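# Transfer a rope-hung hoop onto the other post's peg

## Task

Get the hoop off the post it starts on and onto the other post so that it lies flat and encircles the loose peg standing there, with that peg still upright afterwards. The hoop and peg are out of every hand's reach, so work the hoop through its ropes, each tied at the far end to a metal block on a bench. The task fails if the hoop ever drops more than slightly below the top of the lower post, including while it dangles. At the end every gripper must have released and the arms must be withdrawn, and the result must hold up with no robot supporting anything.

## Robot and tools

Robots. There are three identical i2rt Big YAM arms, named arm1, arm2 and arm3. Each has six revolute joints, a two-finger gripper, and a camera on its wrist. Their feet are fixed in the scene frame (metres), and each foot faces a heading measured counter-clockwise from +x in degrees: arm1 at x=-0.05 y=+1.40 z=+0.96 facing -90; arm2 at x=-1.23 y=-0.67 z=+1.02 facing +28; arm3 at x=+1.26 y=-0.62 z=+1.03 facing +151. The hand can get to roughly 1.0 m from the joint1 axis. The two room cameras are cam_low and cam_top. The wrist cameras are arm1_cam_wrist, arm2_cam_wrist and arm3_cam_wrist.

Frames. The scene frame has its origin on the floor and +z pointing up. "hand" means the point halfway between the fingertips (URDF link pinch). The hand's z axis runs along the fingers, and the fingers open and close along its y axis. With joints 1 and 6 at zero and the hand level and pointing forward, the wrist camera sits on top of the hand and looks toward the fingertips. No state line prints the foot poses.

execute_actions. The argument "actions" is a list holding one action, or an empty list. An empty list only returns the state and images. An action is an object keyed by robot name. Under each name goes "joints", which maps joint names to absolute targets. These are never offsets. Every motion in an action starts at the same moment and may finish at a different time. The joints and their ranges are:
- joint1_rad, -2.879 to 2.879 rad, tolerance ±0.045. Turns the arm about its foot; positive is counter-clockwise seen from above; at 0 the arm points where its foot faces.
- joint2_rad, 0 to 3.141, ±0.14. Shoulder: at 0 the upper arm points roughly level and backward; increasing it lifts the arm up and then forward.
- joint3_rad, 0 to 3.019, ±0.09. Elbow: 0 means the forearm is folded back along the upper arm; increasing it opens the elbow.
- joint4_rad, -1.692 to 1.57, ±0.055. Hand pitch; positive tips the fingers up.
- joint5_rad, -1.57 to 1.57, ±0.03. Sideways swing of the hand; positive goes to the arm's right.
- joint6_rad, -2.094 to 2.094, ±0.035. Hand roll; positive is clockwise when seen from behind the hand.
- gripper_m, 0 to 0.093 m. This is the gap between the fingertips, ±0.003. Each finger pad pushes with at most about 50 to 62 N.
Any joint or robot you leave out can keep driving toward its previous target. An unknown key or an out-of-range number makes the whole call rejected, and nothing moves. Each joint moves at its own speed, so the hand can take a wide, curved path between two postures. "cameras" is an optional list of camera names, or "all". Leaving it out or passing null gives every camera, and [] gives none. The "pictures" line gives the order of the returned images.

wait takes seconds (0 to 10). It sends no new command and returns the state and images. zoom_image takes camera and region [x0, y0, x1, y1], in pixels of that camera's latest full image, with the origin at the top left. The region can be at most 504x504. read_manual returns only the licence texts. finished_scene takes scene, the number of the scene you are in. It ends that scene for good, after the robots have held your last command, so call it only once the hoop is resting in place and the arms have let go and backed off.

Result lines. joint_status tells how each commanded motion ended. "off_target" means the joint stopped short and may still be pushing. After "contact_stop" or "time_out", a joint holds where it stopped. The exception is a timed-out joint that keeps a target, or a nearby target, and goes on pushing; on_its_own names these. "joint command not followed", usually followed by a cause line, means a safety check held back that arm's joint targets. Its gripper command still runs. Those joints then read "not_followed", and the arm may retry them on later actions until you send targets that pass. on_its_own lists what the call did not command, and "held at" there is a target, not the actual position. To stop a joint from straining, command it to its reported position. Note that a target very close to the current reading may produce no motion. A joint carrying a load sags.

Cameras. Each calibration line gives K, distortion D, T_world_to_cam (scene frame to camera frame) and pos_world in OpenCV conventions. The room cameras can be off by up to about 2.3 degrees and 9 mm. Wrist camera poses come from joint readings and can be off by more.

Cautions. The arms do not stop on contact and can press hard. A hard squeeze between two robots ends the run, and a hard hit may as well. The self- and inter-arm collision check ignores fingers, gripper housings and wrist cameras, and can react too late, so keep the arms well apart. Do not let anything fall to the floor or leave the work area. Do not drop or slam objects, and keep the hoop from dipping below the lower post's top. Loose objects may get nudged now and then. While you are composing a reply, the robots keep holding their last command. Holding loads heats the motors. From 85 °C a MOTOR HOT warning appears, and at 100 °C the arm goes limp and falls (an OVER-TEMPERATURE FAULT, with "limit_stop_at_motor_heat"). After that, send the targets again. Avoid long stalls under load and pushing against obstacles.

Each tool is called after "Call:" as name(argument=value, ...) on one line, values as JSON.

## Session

Call:
execute_actions(actions=[])

Scene clock: 0.00 s.
arm1.joint_positions: joint1_rad=-0.407 joint2_rad=+0.333 joint3_rad=+1.703 joint4_rad=-1.350 joint5_rad=+0.144 joint6_rad=-0.159 gripper_m=+0.095
arm1.joint_status: not commanded
arm1.hand: x=-0.0724 y=+1.4008 z=+1.6568 quat_wxyz=(-0.298, -0.578, -0.395, +0.649) (m; scene frame)
arm2.joint_positions: joint1_rad=-0.644 joint2_rad=+0.381 joint3_rad=+1.412 joint4_rad=-1.187 joint5_rad=-0.100 joint6_rad=-0.525 gripper_m=+0.095
arm2.joint_status: not commanded
arm2.hand: x=-1.0973 y=-0.6743 z=+1.6475 quat_wxyz=(-0.624, +0.170, -0.741, +0.183) (m; scene frame)
arm3.joint_positions: joint1_rad=-0.713 joint2_rad=+0.321 joint3_rad=+1.587 joint4_rad=-1.207 joint5_rad=-0.075 joint6_rad=+0.371 gripper_m=+0.095
arm3.joint_status: not commanded
arm3.hand: x=+1.2343 y=-0.5866 z=+1.7222 quat_wxyz=(-0.277, +0.498, -0.471, -0.674) (m; scene frame)
pictures: arm1_cam_wrist, arm2_cam_wrist, arm3_cam_wrist, cam_low, cam_top
camera_calibration (this result's frames):
arm1_cam_wrist: T_world_to_cam=[[-0.841417, 0.512436, 0.171543, -1.06002], [0.178713, 0.563457, -0.806584, 0.563887], [-0.50998, -0.648016, -0.565681, 1.93356], [0, 0, 0, 1]] pos_world=[-0.00661509, 1.47844, 1.73044]
arm2_cam_wrist: T_world_to_cam=[[0.0126505, -0.879461, 0.475804, -1.36389], [-0.715919, -0.340163, -0.609712, -0.00382979], [0.698069, -0.332924, -0.633926, 1.71028], [0, 0, 0, 1]] pos_world=[-1.17938, -0.6314, 1.7308]
arm3_cam_wrist: T_world_to_cam=[[0.846953, 0.411014, -0.33725, -0.225432], [-0.037513, -0.586547, -0.809046, 1.09895], [-0.530343, 0.697875, -0.481359, 2.01343], [0, 0, 0, 1]] pos_world=[1.29996, -0.66788, 1.78226]
Images, in order (width x height): arm1_cam_wrist 504x504, arm2_cam_wrist 504x504, arm3_cam_wrist 504x504, cam_low 504x504, cam_top 504x504.

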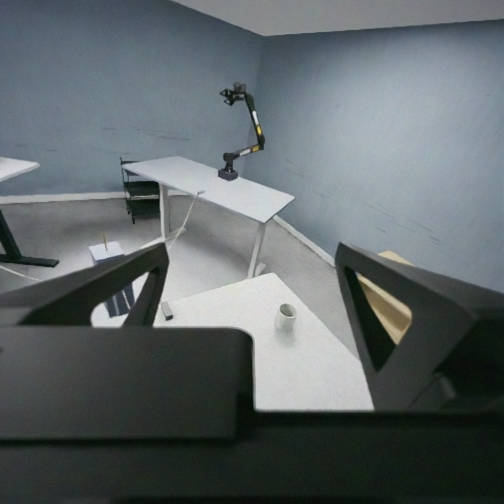

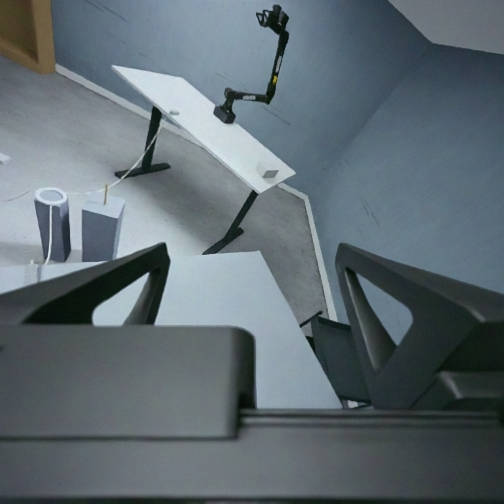

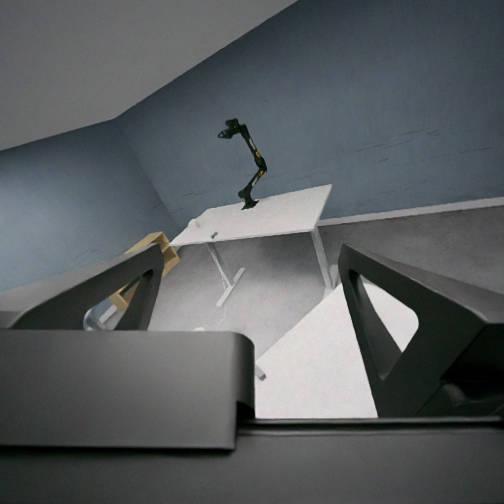

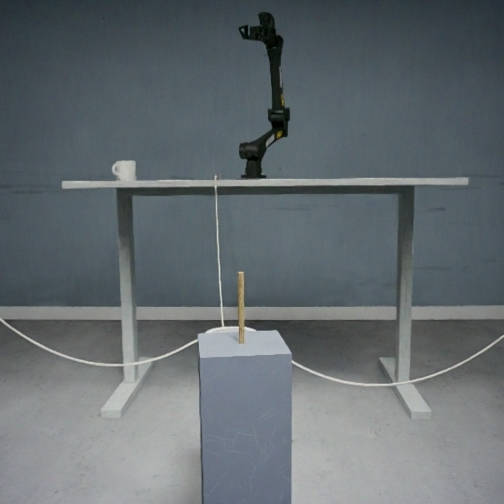

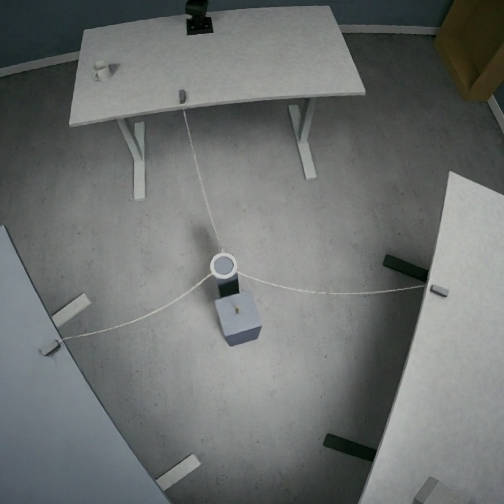

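Call:
execute_actions(actions=[{"arm1":{"joints":{"joint1_rad":-0.215,"joint2_rad":1.92,"joint3_rad":1.56,"joint4_rad":-1.1,"joint5_rad":0,"joint6_rad":-0.215,"gripper_m":0.09}},"arm2":{"joints":{"joint1_rad":0.18,"joint2_rad":2.01,"joint3_rad":1.53,"joint4_rad":-1.0,"joint5_rad":0,"joint6_rad":0.18,"gripper_m":0.09}},"arm3":{"joints":{"joint1_rad":-0.105,"joint2_rad":2.03,"joint3_rad":1.48,"joint4_rad":-0.94,"joint5_rad":0,"joint6_rad":-0.105,"gripper_m":0.09}}}], cameras=["arm1_cam_wrist","arm2_cam_wrist","arm3_cam_wrist"])

Scene clock: 2.60 s.
arm1.joint_positions: joint1_rad=-0.221 joint2_rad=+1.935 joint3_rad=+1.537 joint4_rad=-1.106 joint5_rad=+0.003 joint6_rad=-0.206 gripper_m=+0.090
arm1.joint_status: all done
arm1.hand: x=-0.1785 y=+0.8264 z=+1.0229 quat_wxyz=(-0.010, -0.709, -0.705, +0.030) (m; scene frame)
arm2.joint_positions: joint1_rad=+0.190 joint2_rad=+2.009 joint3_rad=+1.514 joint4_rad=-1.001 joint5_rad=+0.000 joint6_rad=+0.172 gripper_m=+0.090
arm2.joint_status: all done
arm2.hand: x=-0.7638 y=-0.2971 z=+1.0411 quat_wxyz=(-0.034, +0.248, -0.968, -0.015) (m; scene frame)
arm3.joint_positions: joint1_rad=-0.103 joint2_rad=+2.023 joint3_rad=+1.481 joint4_rad=-0.949 joint5_rad=+0.000 joint6_rad=-0.093 gripper_m=+0.090
arm3.joint_status: all done
arm3.hand: x=+0.7730 y=-0.2799 z=+1.0293 quat_wxyz=(-0.014, +0.966, -0.256, -0.038) (m; scene frame)
pictures: arm1_cam_wrist, arm2_cam_wrist, arm3_cam_wrist
camera_calibration (this result's frames):
arm1_cam_wrist: T_world_to_cam=[[-0.999556, 0.00364682, 0.029564, -0.208659], [0.019123, 0.839523, 0.542988, -1.24192], [-0.0228395, 0.543312, -0.83922, 0.530937], [0, 0, 0, 1]] pos_world=[-0.17269, 0.75492, 1.12609]
arm2_cam_wrist: T_world_to_cam=[[0.471336, -0.881946, -0.00361734, 0.100879], [-0.746292, -0.401018, 0.531256, -1.23559], [-0.46999, -0.247701, -0.847203, 0.573812], [0, 0, 0, 1]] pos_world=[-0.699971, -0.264389, 1.14291]
arm3_cam_wrist: T_world_to_cam=[[0.476011, 0.879432, 0.0036926, -0.127523], [0.761008, -0.414009, 0.499464, -1.21484], [0.440773, -0.23494, -0.866327, 0.605656], [0, 0, 0, 1]] pos_world=[0.718246, -0.248512, 1.13193]
Images, in order (width x height): arm1_cam_wrist 504x504, arm2_cam_wrist 504x504, arm3_cam_wrist 504x504.

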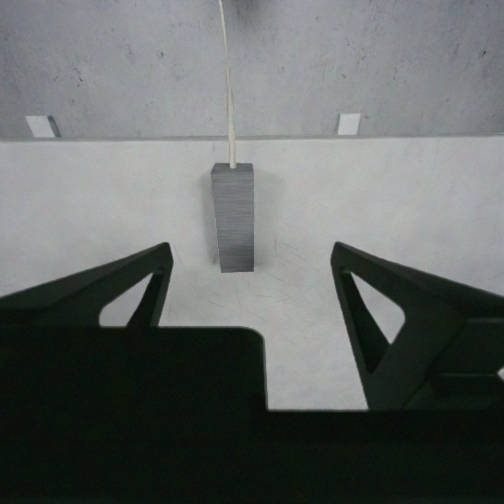

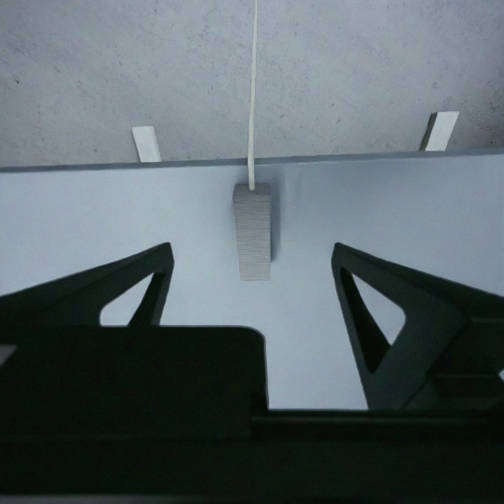

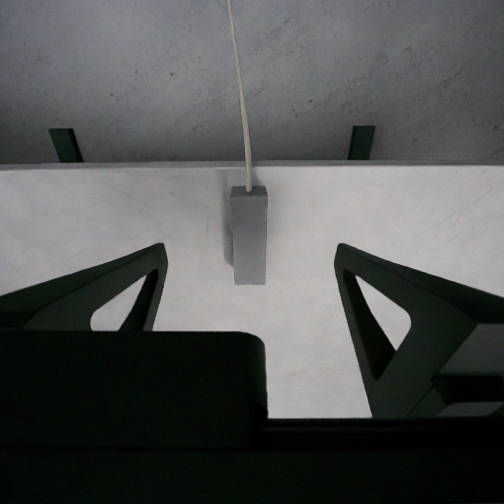

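Call:
execute_actions(actions=[{"arm1":{"joints":{"joint1_rad":-0.195,"joint2_rad":2.02,"joint4_rad":-1.06}},"arm2":{"joints":{"joint2_rad":2.108}},"arm3":{"joints":{"joint2_rad":2.135}}}], cameras=["arm1_cam_wrist","arm2_cam_wrist","arm3_cam_wrist"])

Scene clock: 4.03 s.
arm1.joint_positions: joint1_rad=-0.200 joint2_rad=+2.035 joint3_rad=+1.537 joint4_rad=-1.070 joint5_rad=+0.002 joint6_rad=-0.206 gripper_m=+0.090
arm1.joint_status: all done
arm1.hand: x=-0.1669 y=+0.8247 z=+0.9664 quat_wxyz=(+0.007, -0.702, -0.712, +0.003) (m; scene frame)
arm2.joint_positions: joint1_rad=+0.190 joint2_rad=+2.111 joint3_rad=+1.514 joint4_rad=-1.001 joint5_rad=+0.000 joint6_rad=+0.172 gripper_m=+0.090
arm2.joint_status: all done
arm2.hand: x=-0.7751 y=-0.3062 z=+0.9830 quat_wxyz=(+0.012, +0.248, -0.969, +0.006) (m; scene frame)
arm3.joint_positions: joint1_rad=-0.103 joint2_rad=+2.130 joint3_rad=+1.481 joint4_rad=-0.949 joint5_rad=+0.000 joint6_rad=-0.093 gripper_m=+0.090
arm3.joint_status: all done
arm3.hand: x=+0.7870 y=-0.2898 z=+0.9687 quat_wxyz=(+0.004, +0.966, -0.257, +0.012) (m; scene frame)
pictures: arm1_cam_wrist, arm2_cam_wrist, arm3_cam_wrist
camera_calibration (this result's frames):
arm1_cam_wrist: T_world_to_cam=[[-0.999725, -0.0179836, 0.0150266, -0.163603], [-0.00552273, 0.803929, 0.5947, -1.23477], [-0.0227751, 0.594454, -0.803807, 0.408313], [0, 0, 0, 1]] pos_world=[-0.161078, 0.746998, 1.06498]
arm2_cam_wrist: T_world_to_cam=[[0.471744, -0.881611, 0.0148297, 0.080305], [-0.700693, -0.36462, 0.613254, -1.25094], [-0.535244, -0.29969, -0.789746, 0.394108], [0, 0, 0, 1]] pos_world=[-0.703464, -0.26721, 1.0772]
arm3_cam_wrist: T_world_to_cam=[[0.476241, 0.879271, -0.00874537, -0.113487], [0.713237, -0.380456, 0.588682, -1.23848], [0.514284, -0.286592, -0.808317, 0.415606], [0, 0, 0, 1]] pos_world=[0.723639, -0.252294, 1.06402]
Images, in order (width x height): arm1_cam_wrist 504x504, arm2_cam_wrist 504x504, arm3_cam_wrist 504x504.

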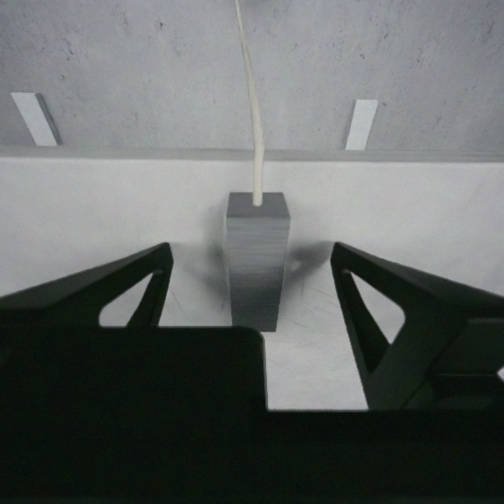

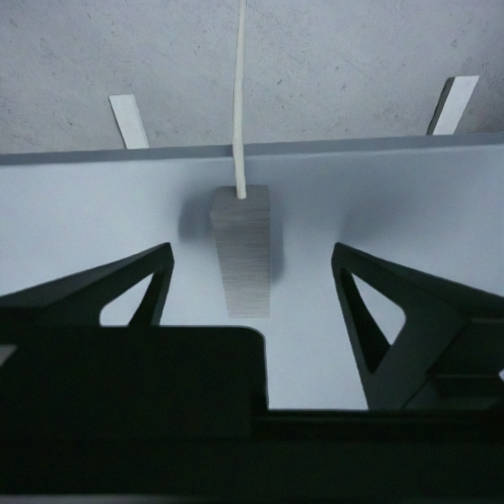

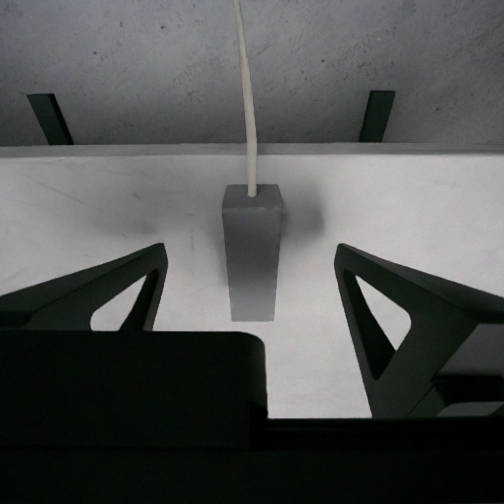

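Call:
execute_actions(actions=[{"arm1":{"joints":{"gripper_m":0}},"arm2":{"joints":{"gripper_m":0}},"arm3":{"joints":{"gripper_m":0}}}], cameras=["cam_low","cam_top"])

Call:
zoom_image(camera="cam_top", region=[170, 230, 290, 350])

Call:
zoom_image(camera="cam_low", region=[170, 260, 310, 370])

Scene clock: 5.10 s.
arm1.joint_positions: joint1_rad=-0.200 joint2_rad=+2.035 joint3_rad=+1.537 joint4_rad=-1.070 joint5_rad=+0.002 joint6_rad=-0.207 gripper_m=+0.025
arm1.joint_status: gripper_m off_target (ended at +0.025, target +0.000)
arm1.hand: x=-0.1669 y=+0.8246 z=+0.9664 quat_wxyz=(+0.006, -0.702, -0.713, +0.003) (m; scene frame)
arm2.joint_positions: joint1_rad=+0.190 joint2_rad=+2.111 joint3_rad=+1.514 joint4_rad=-1.001 joint5_rad=+0.000 joint6_rad=+0.173 gripper_m=+0.025
arm2.joint_status: gripper_m off_target (ended at +0.025, target +0.000)
arm2.hand: x=-0.7752 y=-0.3061 z=+0.9830 quat_wxyz=(+0.013, +0.247, -0.969, +0.006) (m; scene frame)
arm3.joint_positions: joint1_rad=-0.103 joint2_rad=+2.130 joint3_rad=+1.481 joint4_rad=-0.949 joint5_rad=+0.000 joint6_rad=-0.094 gripper_m=+0.025
arm3.joint_status: gripper_m off_target (ended at +0.025, target +0.000)
arm3.hand: x=+0.7871 y=-0.2897 z=+0.9687 quat_wxyz=(+0.004, +0.967, -0.256, +0.012) (m; scene frame)
pictures: cam_low, cam_top
Images, in order (width x height): cam_low 504x504, cam_top 504x504.

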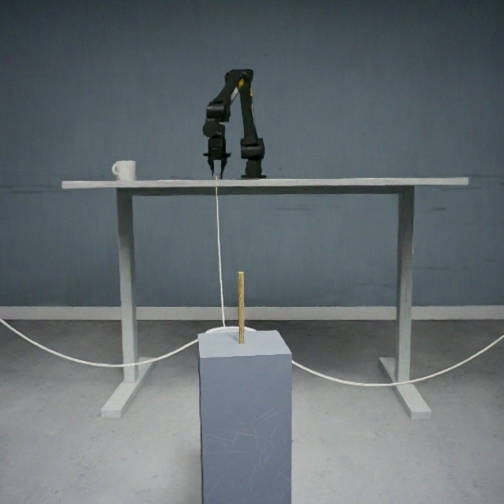

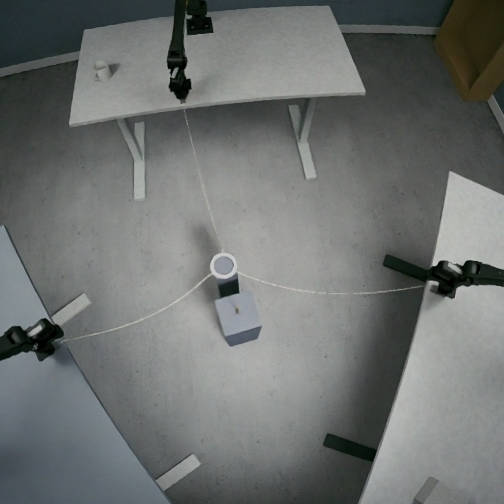

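Region (170, 230, 290, 350) of cam_top's 504x504 image, scaled by 4.200, with more detail than that image has.

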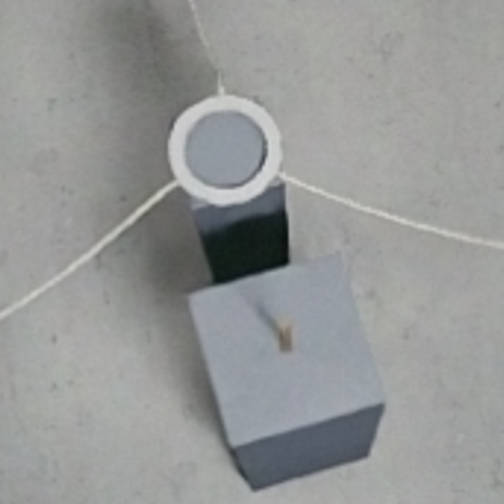

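Region (170, 260, 310, 370) of cam_low's 504x504 image, scaled by 3.600, with more detail than that image has; it fills the top 396 rows of this view, and the rest is white.

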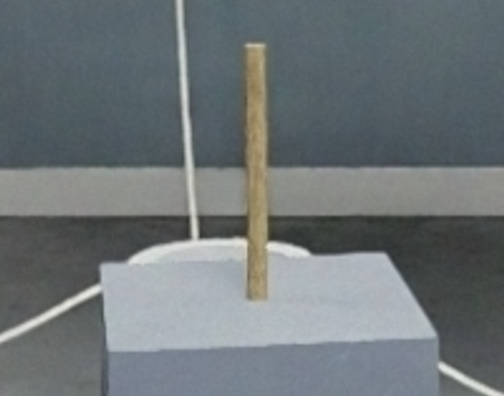

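Call:
execute_actions(actions=[{"arm1":{"joints":{"joint1_rad":-0.23,"joint2_rad":1.447,"joint3_rad":1.355,"joint4_rad":-1.18}},"arm2":{"joints":{"joint2_rad":1.835,"joint3_rad":1.31,"joint4_rad":-0.75}},"arm3":{"joints":{"joint2_rad":1.766,"joint3_rad":1.352,"joint4_rad":-0.87}}}], cameras=["cam_low","cam_top"])

Scene clock: 8.33 s.
arm1.joint_positions: joint1_rad=-0.226 joint2_rad=+1.457 joint3_rad=+1.325 joint4_rad=-1.175 joint5_rad=+0.001 joint6_rad=-0.207 gripper_m=+0.025
arm1.joint_status: all done
arm1.hand: x=-0.1579 y=+0.9233 z=+1.1837 quat_wxyz=(-0.065, -0.704, -0.698, +0.112) (m; scene frame)
arm2.joint_positions: joint1_rad=+0.190 joint2_rad=+1.826 joint3_rad=+1.303 joint4_rad=-0.762 joint5_rad=+0.000 joint6_rad=+0.173 gripper_m=+0.025
arm2.joint_status: all done
arm2.hand: x=-0.7758 y=-0.3065 z=+1.0762 quat_wxyz=(-0.129, +0.245, -0.959, -0.058) (m; scene frame)
arm3.joint_positions: joint1_rad=-0.103 joint2_rad=+1.751 joint3_rad=+1.339 joint4_rad=-0.885 joint5_rad=+0.000 joint6_rad=-0.094 gripper_m=+0.025
arm3.joint_status: all done
arm3.hand: x=+0.7911 y=-0.2926 z=+1.1315 quat_wxyz=(-0.048, +0.957, -0.254, -0.129) (m; scene frame)
pictures: cam_low, cam_top
Images, in order (width x height): cam_low 504x504, cam_top 504x504.

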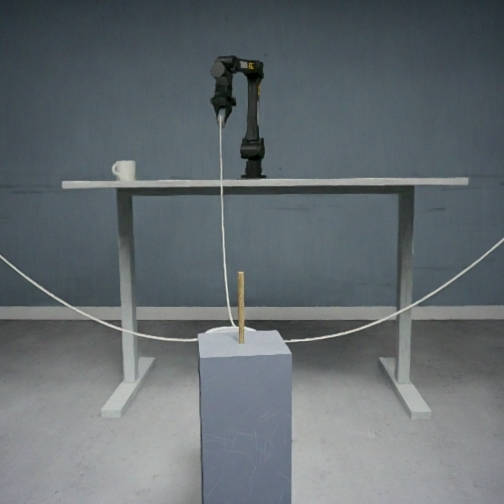

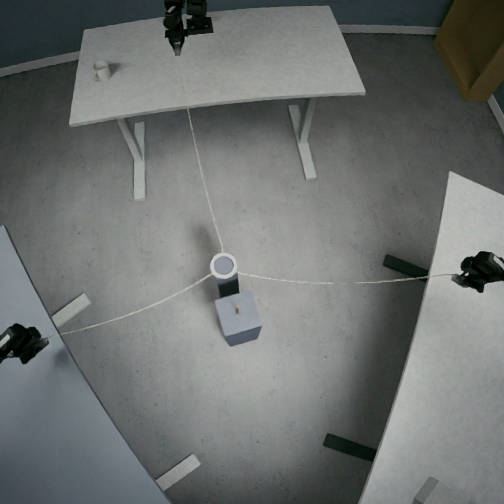

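Call:
execute_actions(actions=[{"arm1":{"joints":{"joint1_rad":-0.45,"joint6_rad":-0.45}}}], cameras=["cam_low","cam_top"])

Scene clock: 10.23 s.
arm1.joint_positions: joint1_rad=-0.458 joint2_rad=+1.457 joint3_rad=+1.325 joint4_rad=-1.175 joint5_rad=+0.002 joint6_rad=-0.440 gripper_m=+0.025
arm1.joint_status: all done
arm1.hand: x=-0.2647 y=+0.9604 z=+1.1851 quat_wxyz=(-0.037, -0.704, -0.698, +0.126) (m; scene frame)
arm2.joint_positions: joint1_rad=+0.190 joint2_rad=+1.826 joint3_rad=+1.303 joint4_rad=-0.762 joint5_rad=+0.000 joint6_rad=+0.173 gripper_m=+0.025
arm2.joint_status: not commanded
arm2.hand: x=-0.7758 y=-0.3065 z=+1.0762 quat_wxyz=(-0.129, +0.245, -0.959, -0.058) (m; scene frame)
arm3.joint_positions: joint1_rad=-0.103 joint2_rad=+1.751 joint3_rad=+1.339 joint4_rad=-0.885 joint5_rad=+0.000 joint6_rad=-0.094 gripper_m=+0.025
arm3.joint_status: not commanded
arm3.hand: x=+0.7911 y=-0.2926 z=+1.1315 quat_wxyz=(-0.048, +0.957, -0.254, -0.129) (m; scene frame)
pictures: cam_low, cam_top
Images, in order (width x height): cam_low 504x504, cam_top 504x504.

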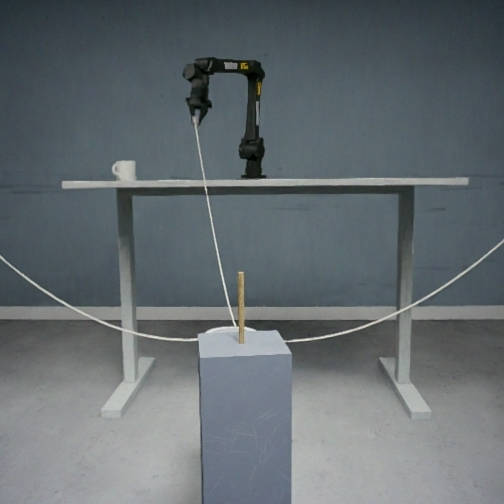

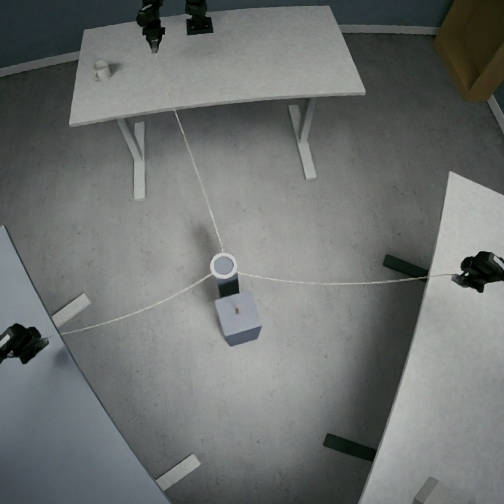

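Call:
execute_actions(actions=[{"arm1":{"joints":{"joint1_rad":-0.315,"joint2_rad":1.25,"joint3_rad":1.205,"joint4_rad":-1.235,"joint6_rad":-0.3}},"arm2":{"joints":{"joint2_rad":1.708,"joint3_rad":1.265,"joint4_rad":-0.845}},"arm3":{"joints":{"joint2_rad":1.655,"joint3_rad":1.37,"joint4_rad":-1.0}}}], cameras=["cam_low","cam_top"])

Scene clock: 12.10 s.
arm1.joint_positions: joint1_rad=-0.305 joint2_rad=+1.252 joint3_rad=+1.183 joint4_rad=-1.233 joint5_rad=-0.001 joint6_rad=-0.310 gripper_m=+0.025
arm1.joint_status: all done
arm1.hand: x=-0.1729 y=+1.0044 z=+1.2060 quat_wxyz=(-0.057, -0.696, -0.706, +0.120) (m; scene frame)
arm2.joint_positions: joint1_rad=+0.190 joint2_rad=+1.712 joint3_rad=+1.246 joint4_rad=-0.837 joint5_rad=+0.000 joint6_rad=+0.173 gripper_m=+0.025
arm2.joint_status: all done
arm2.hand: x=-0.8030 y=-0.3282 z=+1.1100 quat_wxyz=(-0.121, +0.245, -0.960, -0.055) (m; scene frame)
arm3.joint_positions: joint1_rad=-0.103 joint2_rad=+1.671 joint3_rad=+1.339 joint4_rad=-0.986 joint5_rad=+0.000 joint6_rad=-0.094 gripper_m=+0.025
arm3.joint_status: all done
arm3.hand: x=+0.8102 y=-0.3060 z=+1.1682 quat_wxyz=(-0.044, +0.959, -0.254, -0.119) (m; scene frame)
pictures: cam_low, cam_top
Images, in order (width x height): cam_low 504x504, cam_top 504x504.

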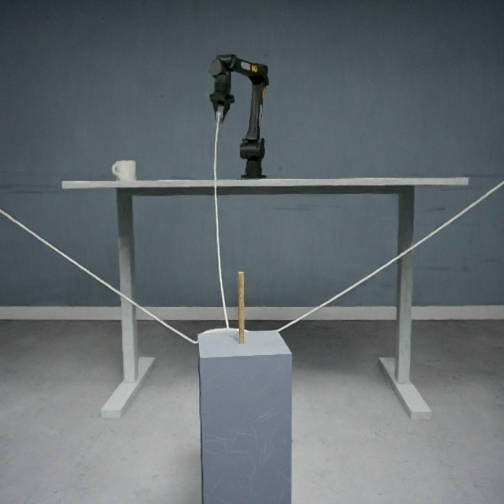

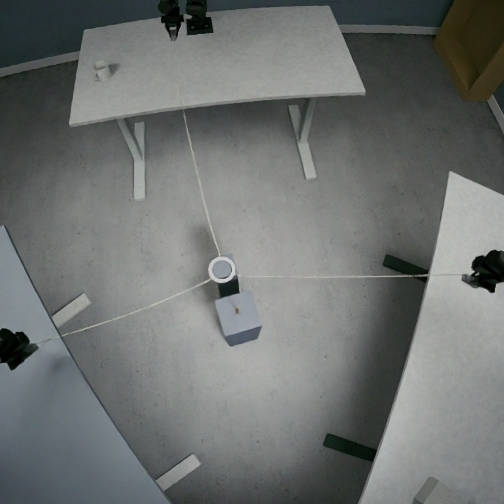

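Call:
execute_actions(actions=[{"arm1":{"joints":{"joint1_rad":-0.2,"joint2_rad":1.052,"joint3_rad":1.06,"joint4_rad":-1.287,"joint6_rad":-0.2}}}], cameras=["cam_low","cam_top"])

Scene clock: 13.40 s.
arm1.joint_positions: joint1_rad=-0.195 joint2_rad=+1.055 joint3_rad=+1.035 joint4_rad=-1.282 joint5_rad=-0.001 joint6_rad=-0.210 gripper_m=+0.025
arm1.joint_status: all done
arm1.hand: x=-0.1151 y=+1.0651 z=+1.2062 quat_wxyz=(-0.068, -0.692, -0.710, +0.112) (m; scene frame)
arm2.joint_positions: joint1_rad=+0.190 joint2_rad=+1.712 joint3_rad=+1.246 joint4_rad=-0.837 joint5_rad=+0.000 joint6_rad=+0.173 gripper_m=+0.025
arm2.joint_status: not commanded
arm2.hand: x=-0.8030 y=-0.3282 z=+1.1100 quat_wxyz=(-0.121, +0.245, -0.960, -0.055) (m; scene frame)
arm3.joint_positions: joint1_rad=-0.103 joint2_rad=+1.671 joint3_rad=+1.339 joint4_rad=-0.986 joint5_rad=+0.000 joint6_rad=-0.094 gripper_m=+0.025
arm3.joint_status: not commanded
arm3.hand: x=+0.8102 y=-0.3060 z=+1.1682 quat_wxyz=(-0.044, +0.959, -0.254, -0.119) (m; scene frame)
pictures: cam_low, cam_top
Images, in order (width x height): cam_low 504x504, cam_top 504x504.

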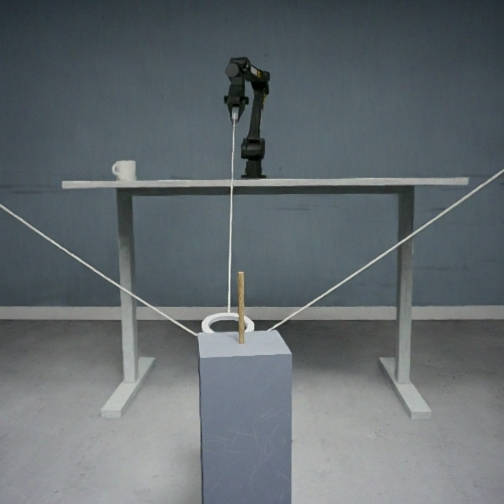

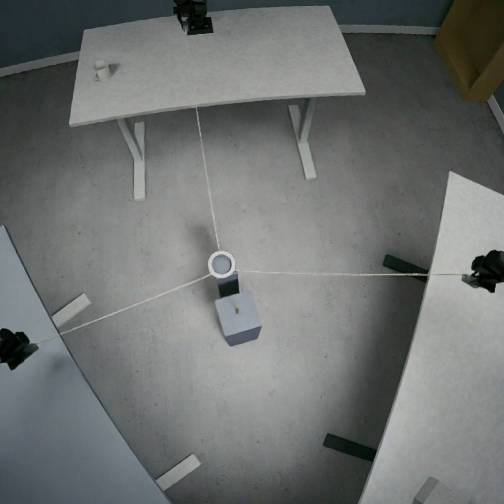

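Call:
execute_actions(actions=[{"arm1":{"joints":{"joint1_rad":-0.136,"joint2_rad":1.095,"joint3_rad":1.455,"joint4_rad":-1.612,"joint6_rad":-0.14}},"arm2":{"joints":{"joint1_rad":0.07,"joint2_rad":1.348,"joint3_rad":1.265,"joint4_rad":-1.203,"joint6_rad":0.05}},"arm3":{"joints":{"joint1_rad":-0.013,"joint2_rad":1.325,"joint3_rad":1.46,"joint4_rad":-1.378,"joint6_rad":-0.01}}}], cameras=["cam_low","cam_top"])

Call:
zoom_image(camera="cam_top", region=[170, 230, 290, 350])

Scene clock: 15.90 s.
arm1.joint_positions: joint1_rad=-0.139 joint2_rad=+1.102 joint3_rad=+1.405 joint4_rad=-1.603 joint5_rad=-0.001 joint6_rad=-0.150 gripper_m=+0.025
arm1.joint_status: all done
arm1.hand: x=-0.0947 y=+1.0609 z=+1.3333 quat_wxyz=(-0.076, -0.693, -0.708, +0.109) (m; scene frame)
arm2.joint_positions: joint1_rad=+0.060 joint2_rad=+1.358 joint3_rad=+1.246 joint4_rad=-1.192 joint5_rad=+0.000 joint6_rad=+0.057 gripper_m=+0.025
arm2.joint_status: all done
arm2.hand: x=-0.8446 y=-0.4359 z=+1.2582 quat_wxyz=(-0.126, +0.239, -0.962, -0.039) (m; scene frame)
arm3.joint_positions: joint1_rad=-0.005 joint2_rad=+1.328 joint3_rad=+1.418 joint4_rad=-1.364 joint5_rad=+0.000 joint6_rad=-0.023 gripper_m=+0.025
arm3.joint_status: all done
arm3.hand: x=+0.8696 y=-0.4015 z=+1.3433 quat_wxyz=(-0.040, +0.959, -0.241, -0.144) (m; scene frame)
pictures: cam_low, cam_top
Images, in order (width x height): cam_low 504x504, cam_top 504x504.

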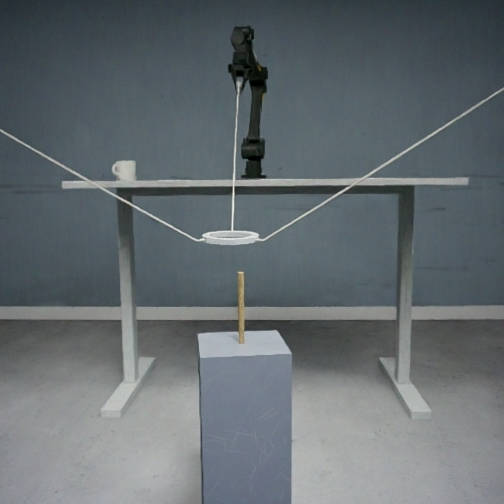

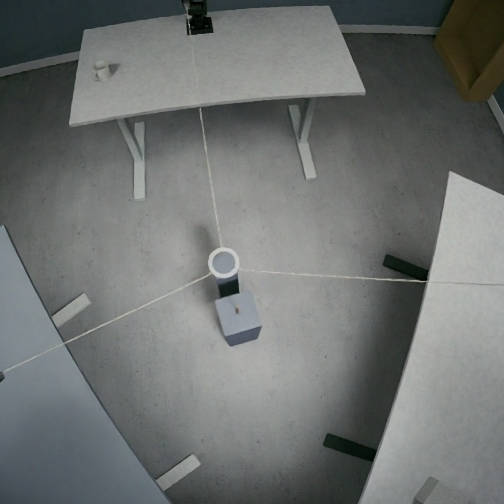

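Region (170, 230, 290, 350) of cam_top's 504x504 image, scaled by 4.200, with more detail than that image has.

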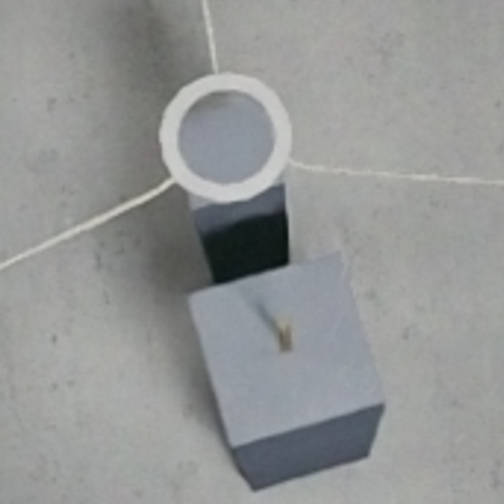

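Call:
execute_actions(actions=[{"arm1":{"joints":{"joint1_rad":-0.028,"joint2_rad":1.505,"joint3_rad":1.785,"joint4_rad":-1.503,"joint6_rad":-0.03}},"arm2":{"joints":{"joint1_rad":-0.36,"joint2_rad":1.268,"joint3_rad":1.18,"joint4_rad":-1.195,"joint6_rad":-0.37}},"arm3":{"joints":{"joint1_rad":0.402,"joint2_rad":1.102,"joint3_rad":1.241,"joint4_rad":-1.442,"joint6_rad":0.39}}}], cameras=["cam_low","cam_top"])

Call:
zoom_image(camera="cam_top", region=[170, 230, 290, 350])

Scene clock: 18.37 s.
arm1.joint_positions: joint1_rad=-0.027 joint2_rad=+1.539 joint3_rad=+1.715 joint4_rad=-1.508 joint5_rad=-0.001 joint6_rad=-0.040 gripper_m=+0.025
arm1.joint_status: all done
arm1.hand: x=-0.0603 y=+0.8878 z=+1.2945 quat_wxyz=(-0.076, -0.694, -0.710, +0.088) (m; scene frame)
arm2.joint_positions: joint1_rad=-0.366 joint2_rad=+1.285 joint3_rad=+1.170 joint4_rad=-1.192 joint5_rad=+0.000 joint6_rad=-0.362 gripper_m=+0.025
arm2.joint_status: all done
arm2.hand: x=-0.8110 y=-0.6205 z=+1.2553 quat_wxyz=(-0.131, +0.236, -0.963, +0.016) (m; scene frame)
arm3.joint_positions: joint1_rad=+0.402 joint2_rad=+1.105 joint3_rad=+1.248 joint4_rad=-1.429 joint5_rad=+0.000 joint6_rad=+0.378 gripper_m=+0.025
arm3.joint_status: all done
arm3.hand: x=+0.9029 y=-0.5838 z=+1.3473 quat_wxyz=(+0.019, +0.961, -0.238, -0.142) (m; scene frame)
pictures: cam_low, cam_top
Images, in order (width x height): cam_low 504x504, cam_top 504x504.

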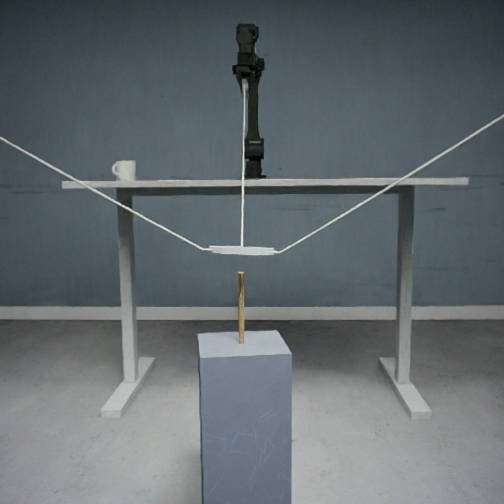

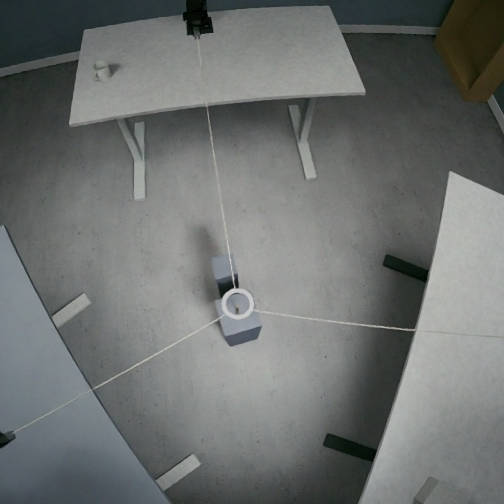

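Region (170, 230, 290, 350) of cam_top's 504x504 image, scaled by 4.200, with more detail than that image has.

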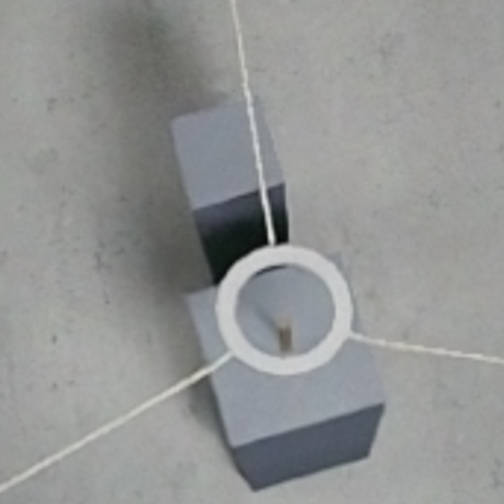

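Call:
execute_actions(actions=[{"arm1":{"joints":{"joint2_rad":1.582,"joint3_rad":1.693,"joint4_rad":-1.374}},"arm2":{"joints":{"joint1_rad":-0.335,"joint2_rad":1.368,"joint3_rad":1.145,"joint4_rad":-1.041}},"arm3":{"joints":{"joint1_rad":0.375,"joint2_rad":1.176,"joint3_rad":1.18,"joint4_rad":-1.276}}}], cameras=["cam_low","cam_top"])

Call:
zoom_image(camera="cam_top", region=[170, 230, 290, 350])

Scene clock: 20.20 s.
arm1.joint_positions: joint1_rad=-0.027 joint2_rad=+1.609 joint3_rad=+1.669 joint4_rad=-1.386 joint5_rad=-0.001 joint6_rad=-0.039 gripper_m=+0.025
arm1.joint_status: all done
arm1.hand: x=-0.0614 y=+0.8551 z=+1.2463 quat_wxyz=(-0.078, -0.694, -0.710, +0.090) (m; scene frame)
arm2.joint_positions: joint1_rad=-0.340 joint2_rad=+1.388 joint3_rad=+1.133 joint4_rad=-1.053 joint5_rad=+0.000 joint6_rad=-0.363 gripper_m=+0.025
arm2.joint_status: all done
arm2.hand: x=-0.7835 y=-0.6053 z=+1.2048 quat_wxyz=(-0.130, +0.249, -0.960, +0.014) (m; scene frame)
arm3.joint_positions: joint1_rad=+0.380 joint2_rad=+1.192 joint3_rad=+1.180 joint4_rad=-1.292 joint5_rad=+0.000 joint6_rad=+0.378 gripper_m=+0.025
arm3.joint_status: all done
arm3.hand: x=+0.8719 y=-0.5717 z=+1.2952 quat_wxyz=(+0.016, +0.959, -0.249, -0.133) (m; scene frame)
pictures: cam_low, cam_top
Images, in order (width x height): cam_low 504x504, cam_top 504x504.

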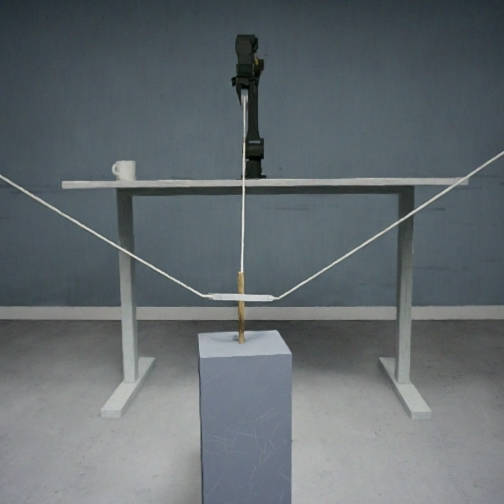

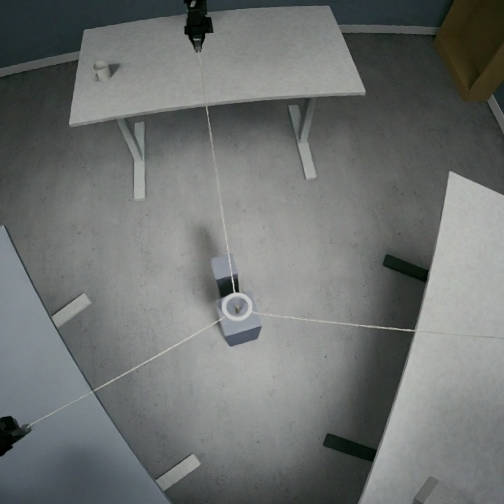

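Region (170, 230, 290, 350) of cam_top's 504x504 image, scaled by 4.200, with more detail than that image has.

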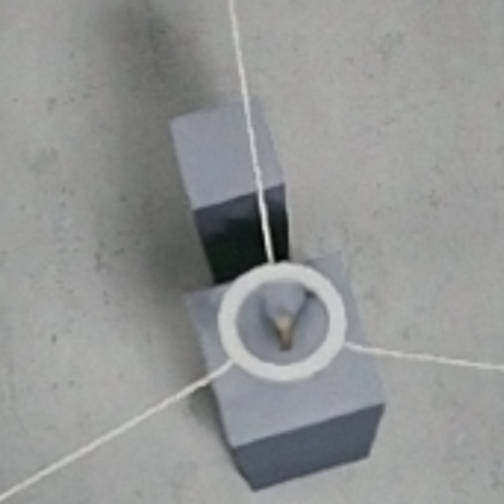

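Call:
execute_actions(actions=[{"arm1":{"joints":{"joint2_rad":1.705,"joint3_rad":1.825,"joint4_rad":-1.318}},"arm2":{"joints":{"joint1_rad":-0.309,"joint2_rad":1.466,"joint3_rad":1.108,"joint4_rad":-0.9}},"arm3":{"joints":{"joint1_rad":0.35,"joint2_rad":1.254,"joint3_rad":1.115,"joint4_rad":-1.132}}}], cameras=["cam_low","cam_top"])

Call:
zoom_image(camera="cam_low", region=[170, 260, 310, 370])

Scene clock: 21.67 s.
arm1.joint_positions: joint1_rad=-0.027 joint2_rad=+1.731 joint3_rad=+1.758 joint4_rad=-1.327 joint5_rad=-0.001 joint6_rad=-0.039 gripper_m=+0.025
arm1.joint_status: all done
arm1.hand: x=-0.0626 y=+0.8035 z=+1.2218 quat_wxyz=(-0.087, -0.693, -0.709, +0.099) (m; scene frame)
arm2.joint_positions: joint1_rad=-0.313 joint2_rad=+1.482 joint3_rad=+1.096 joint4_rad=-0.913 joint5_rad=+0.000 joint6_rad=-0.363 gripper_m=+0.025
arm2.joint_status: all done
arm2.hand: x=-0.7633 y=-0.5895 z=+1.1563 quat_wxyz=(-0.134, +0.261, -0.956, +0.013) (m; scene frame)
arm3.joint_positions: joint1_rad=+0.354 joint2_rad=+1.265 joint3_rad=+1.116 joint4_rad=-1.150 joint5_rad=+0.000 joint6_rad=+0.378 gripper_m=+0.025
arm3.joint_status: all done
arm3.hand: x=+0.8487 y=-0.5577 z=+1.2480 quat_wxyz=(+0.015, +0.956, -0.261, -0.136) (m; scene frame)
pictures: cam_low, cam_top
Images, in order (width x height): cam_low 504x504, cam_top 504x504.

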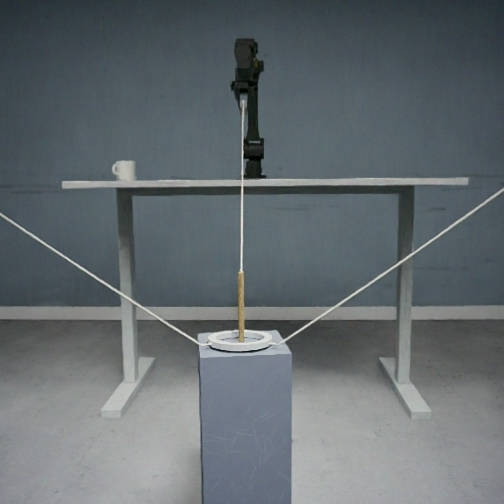

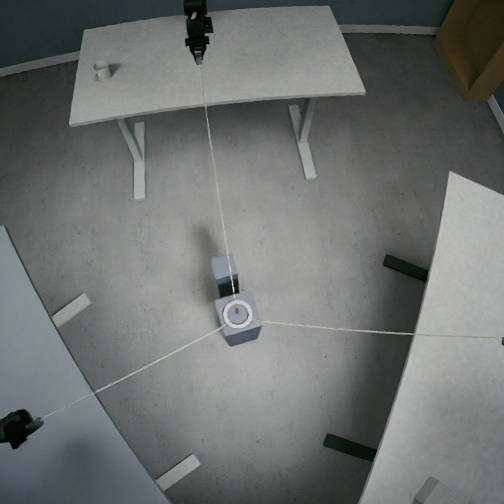

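Region (170, 260, 310, 370) of cam_low's 504x504 image, scaled by 3.600, with more detail than that image has; it fills the top 396 rows of this view, and the rest is white.

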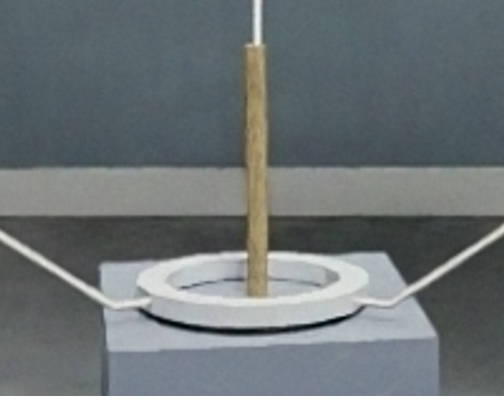

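Call:
execute_actions(actions=[{"arm1":{"joints":{"joint2_rad":1.98,"joint3_rad":1.55,"joint4_rad":-1.09}},"arm2":{"joints":{"joint2_rad":2.085,"joint3_rad":1.545,"joint4_rad":-1.008,"joint6_rad":-0.31}},"arm3":{"joints":{"joint2_rad":2.085,"joint3_rad":1.51,"joint4_rad":-0.938,"joint6_rad":0.35}}}])

Scene clock: 23.43 s.
arm1.joint_positions: joint1_rad=-0.028 joint2_rad=+1.999 joint3_rad=+1.537 joint4_rad=-1.094 joint5_rad=-0.002 joint6_rad=-0.037 gripper_m=+0.025
arm1.joint_status: all done
arm1.hand: x=-0.0652 y=+0.8153 z=+0.9859 quat_wxyz=(+0.000, -0.701, -0.713, +0.006) (m; scene frame)
arm2.joint_positions: joint1_rad=-0.313 joint2_rad=+2.102 joint3_rad=+1.505 joint4_rad=-1.005 joint5_rad=-0.001 joint6_rad=-0.317 gripper_m=+0.025
arm2.joint_status: all done
arm2.hand: x=-0.6602 y=-0.5716 z=+0.9853 quat_wxyz=(+0.016, +0.242, -0.970, -0.001) (m; scene frame)
arm3.joint_positions: joint1_rad=+0.354 joint2_rad=+2.113 joint3_rad=+1.476 joint4_rad=-0.943 joint5_rad=+0.000 joint6_rad=+0.362 gripper_m=+0.025
arm3.joint_status: all done
arm3.hand: x=+0.6864 y=-0.5320 z=+0.9766 quat_wxyz=(-0.001, +0.967, -0.256, +0.004) (m; scene frame)
pictures: arm1_cam_wrist, arm2_cam_wrist, arm3_cam_wrist, cam_low, cam_top
camera_calibration (this result's frames):
arm1_cam_wrist: T_world_to_cam=[[-0.999719, -0.0210172, 0.0110082, -0.0559669], [-0.0106375, 0.811795, 0.583846, -1.23437], [-0.0212072, 0.583564, -0.81179, 0.448721], [0, 0, 0, 1]] pos_world=[-0.0595657, 0.739018, 1.08556]
arm2_cam_wrist: T_world_to_cam=[[0.460467, -0.887677, -0.000636891, -0.203667], [-0.699116, -0.363096, 0.615953, -1.26936], [-0.546999, -0.283181, -0.787782, 0.377615], [0, 0, 0, 1]] pos_world=[-0.587095, -0.534758, 1.07922]
arm3_cam_wrist: T_world_to_cam=[[0.474443, 0.880283, -0.0023789, 0.143034], [0.721933, -0.387548, 0.573254, -1.25817], [0.503703, -0.273694, -0.819375, 0.42924], [0, 0, 0, 1]] pos_world=[0.624246, -0.496033, 1.0733]
Images, in order (width x height): arm1_cam_wrist 504x504, arm2_cam_wrist 504x504, arm3_cam_wrist 504x504, cam_low 504x504, cam_top 504x504.

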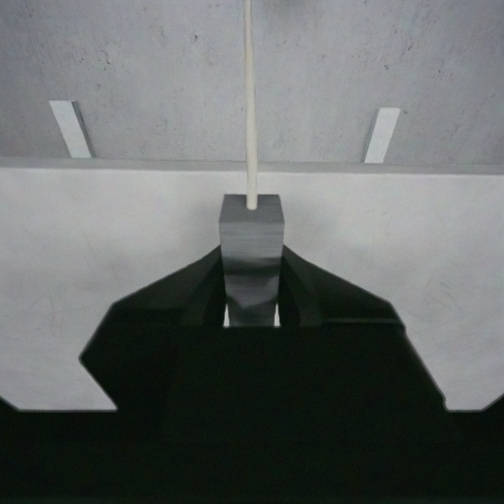

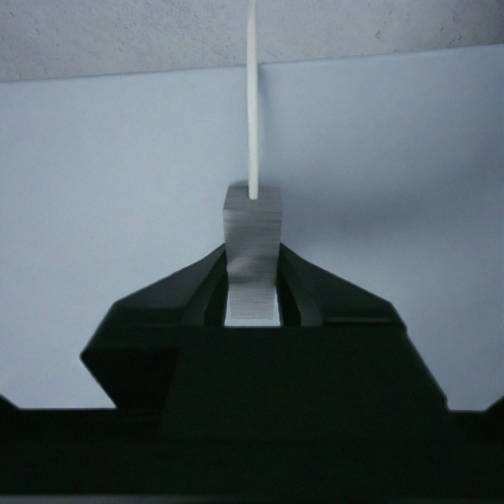

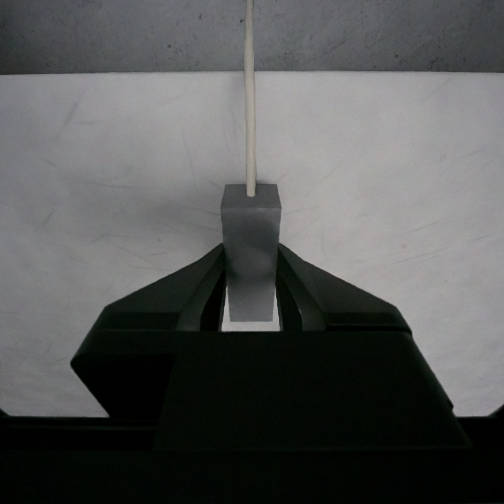

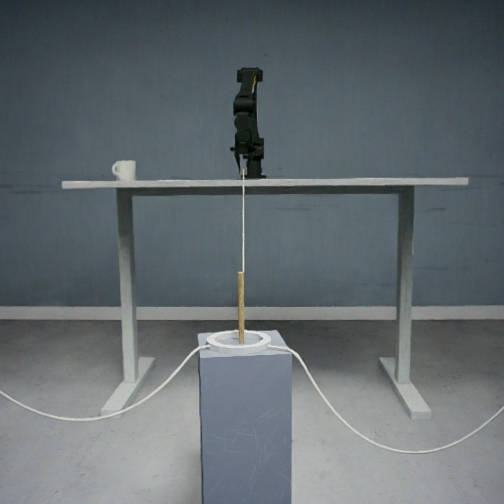

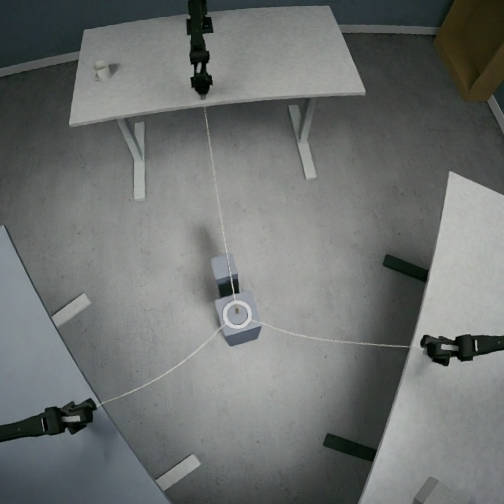

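Call:
execute_actions(actions=[{"arm1":{"joints":{"joint3_rad":1.503}},"arm2":{"joints":{"gripper_m":0.08}},"arm3":{"joints":{"joint3_rad":1.458}}}], cameras=[])

Call:
execute_actions(actions=[{"arm1":{"joints":{"gripper_m":0.08}},"arm3":{"joints":{"gripper_m":0.08}}}], cameras=[])

Call:
execute_actions(actions=[{"arm1":{"joints":{"joint2_rad":1.75}},"arm2":{"joints":{"joint2_rad":1.85}},"arm3":{"joints":{"joint2_rad":1.85}}}], cameras=["cam_low","cam_top"])

Scene clock: 24.57 s.
arm1.joint_positions: joint1_rad=-0.028 joint2_rad=+1.999 joint3_rad=+1.486 joint4_rad=-1.094 joint5_rad=-0.002 joint6_rad=-0.037 gripper_m=+0.025
arm1.joint_status: all done
arm1.hand: x=-0.0650 y=+0.8373 z=+0.9689 quat_wxyz=(+0.018, -0.701, -0.713, -0.013) (m; scene frame)
arm2.joint_positions: joint1_rad=-0.313 joint2_rad=+2.099 joint3_rad=+1.505 joint4_rad=-1.005 joint5_rad=-0.001 joint6_rad=-0.317 gripper_m=+0.080
arm2.joint_status: all done
arm2.hand: x=-0.6597 y=-0.5716 z=+0.9870 quat_wxyz=(+0.014, +0.241, -0.970, -0.001) (m; scene frame)
arm3.joint_positions: joint1_rad=+0.354 joint2_rad=+2.113 joint3_rad=+1.467 joint4_rad=-0.943 joint5_rad=+0.000 joint6_rad=+0.362 gripper_m=+0.025
arm3.joint_status: all done
arm3.hand: x=+0.6905 y=-0.5327 z=+0.9739 quat_wxyz=(-0.001, +0.967, -0.256, +0.008) (m; scene frame)
pictures: none
No camera images: the call's "cameras" was empty. Leave "cameras" out to get every camera's image.

Scene clock: 25.23 s.
arm1.joint_positions: joint1_rad=-0.028 joint2_rad=+1.999 joint3_rad=+1.486 joint4_rad=-1.094 joint5_rad=-0.002 joint6_rad=-0.037 gripper_m=+0.080
arm1.joint_status: all done
arm1.hand: x=-0.0650 y=+0.8373 z=+0.9691 quat_wxyz=(+0.018, -0.701, -0.713, -0.012) (m; scene frame)
arm2.joint_positions: joint1_rad=-0.313 joint2_rad=+2.099 joint3_rad=+1.505 joint4_rad=-1.005 joint5_rad=-0.001 joint6_rad=-0.317 gripper_m=+0.080
arm2.joint_status: not commanded
arm2.hand: x=-0.6597 y=-0.5716 z=+0.9870 quat_wxyz=(+0.014, +0.241, -0.970, -0.001) (m; scene frame)
arm3.joint_positions: joint1_rad=+0.354 joint2_rad=+2.113 joint3_rad=+1.467 joint4_rad=-0.943 joint5_rad=+0.000 joint6_rad=+0.361 gripper_m=+0.080
arm3.joint_status: all done
arm3.hand: x=+0.6905 y=-0.5326 z=+0.9741 quat_wxyz=(-0.001, +0.967, -0.256, +0.008) (m; scene frame)
pictures: none
No camera images: the call's "cameras" was empty. Leave "cameras" out to get every camera's image.

Scene clock: 26.53 s.
arm1.joint_positions: joint1_rad=-0.028 joint2_rad=+1.751 joint3_rad=+1.483 joint4_rad=-1.094 joint5_rad=-0.002 joint6_rad=-0.037 gripper_m=+0.080
arm1.joint_status: all done
arm1.hand: x=-0.0637 y=+0.8252 z=+1.1047 quat_wxyz=(-0.066, -0.697, -0.710, +0.077) (m; scene frame)
arm2.joint_positions: joint1_rad=-0.313 joint2_rad=+1.838 joint3_rad=+1.527 joint4_rad=-1.005 joint5_rad=-0.001 joint6_rad=-0.317 gripper_m=+0.080
arm2.joint_status: all done
arm2.hand: x=-0.6280 y=-0.5660 z=+1.1464 quat_wxyz=(-0.127, +0.240, -0.963, +0.009) (m; scene frame)
arm3.joint_positions: joint1_rad=+0.354 joint2_rad=+1.824 joint3_rad=+1.458 joint4_rad=-0.943 joint5_rad=+0.000 joint6_rad=+0.361 gripper_m=+0.080
arm3.joint_status: all done
arm3.hand: x=+0.6644 y=-0.5287 z=+1.1356 quat_wxyz=(+0.013, +0.958, -0.253, -0.131) (m; scene frame)
pictures: cam_low, cam_top
Images, in order (width x height): cam_low 504x504, cam_top 504x504.

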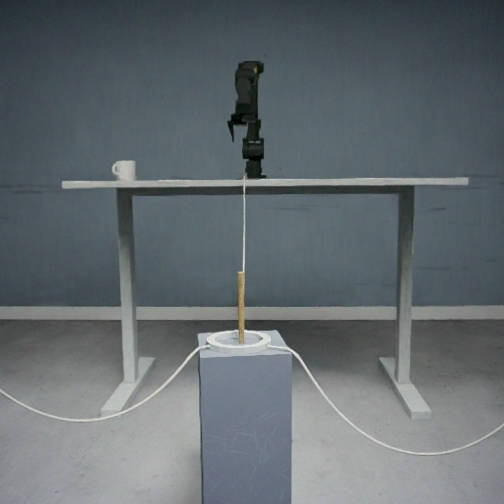

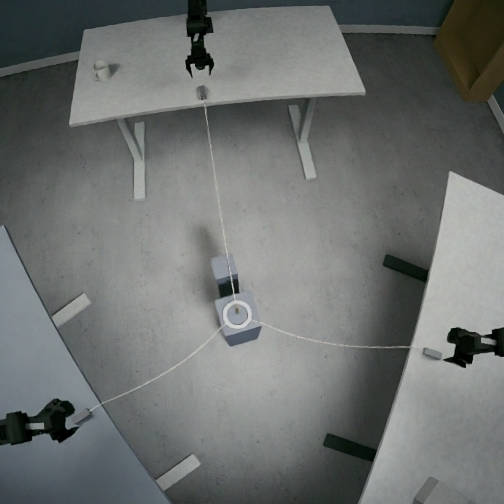

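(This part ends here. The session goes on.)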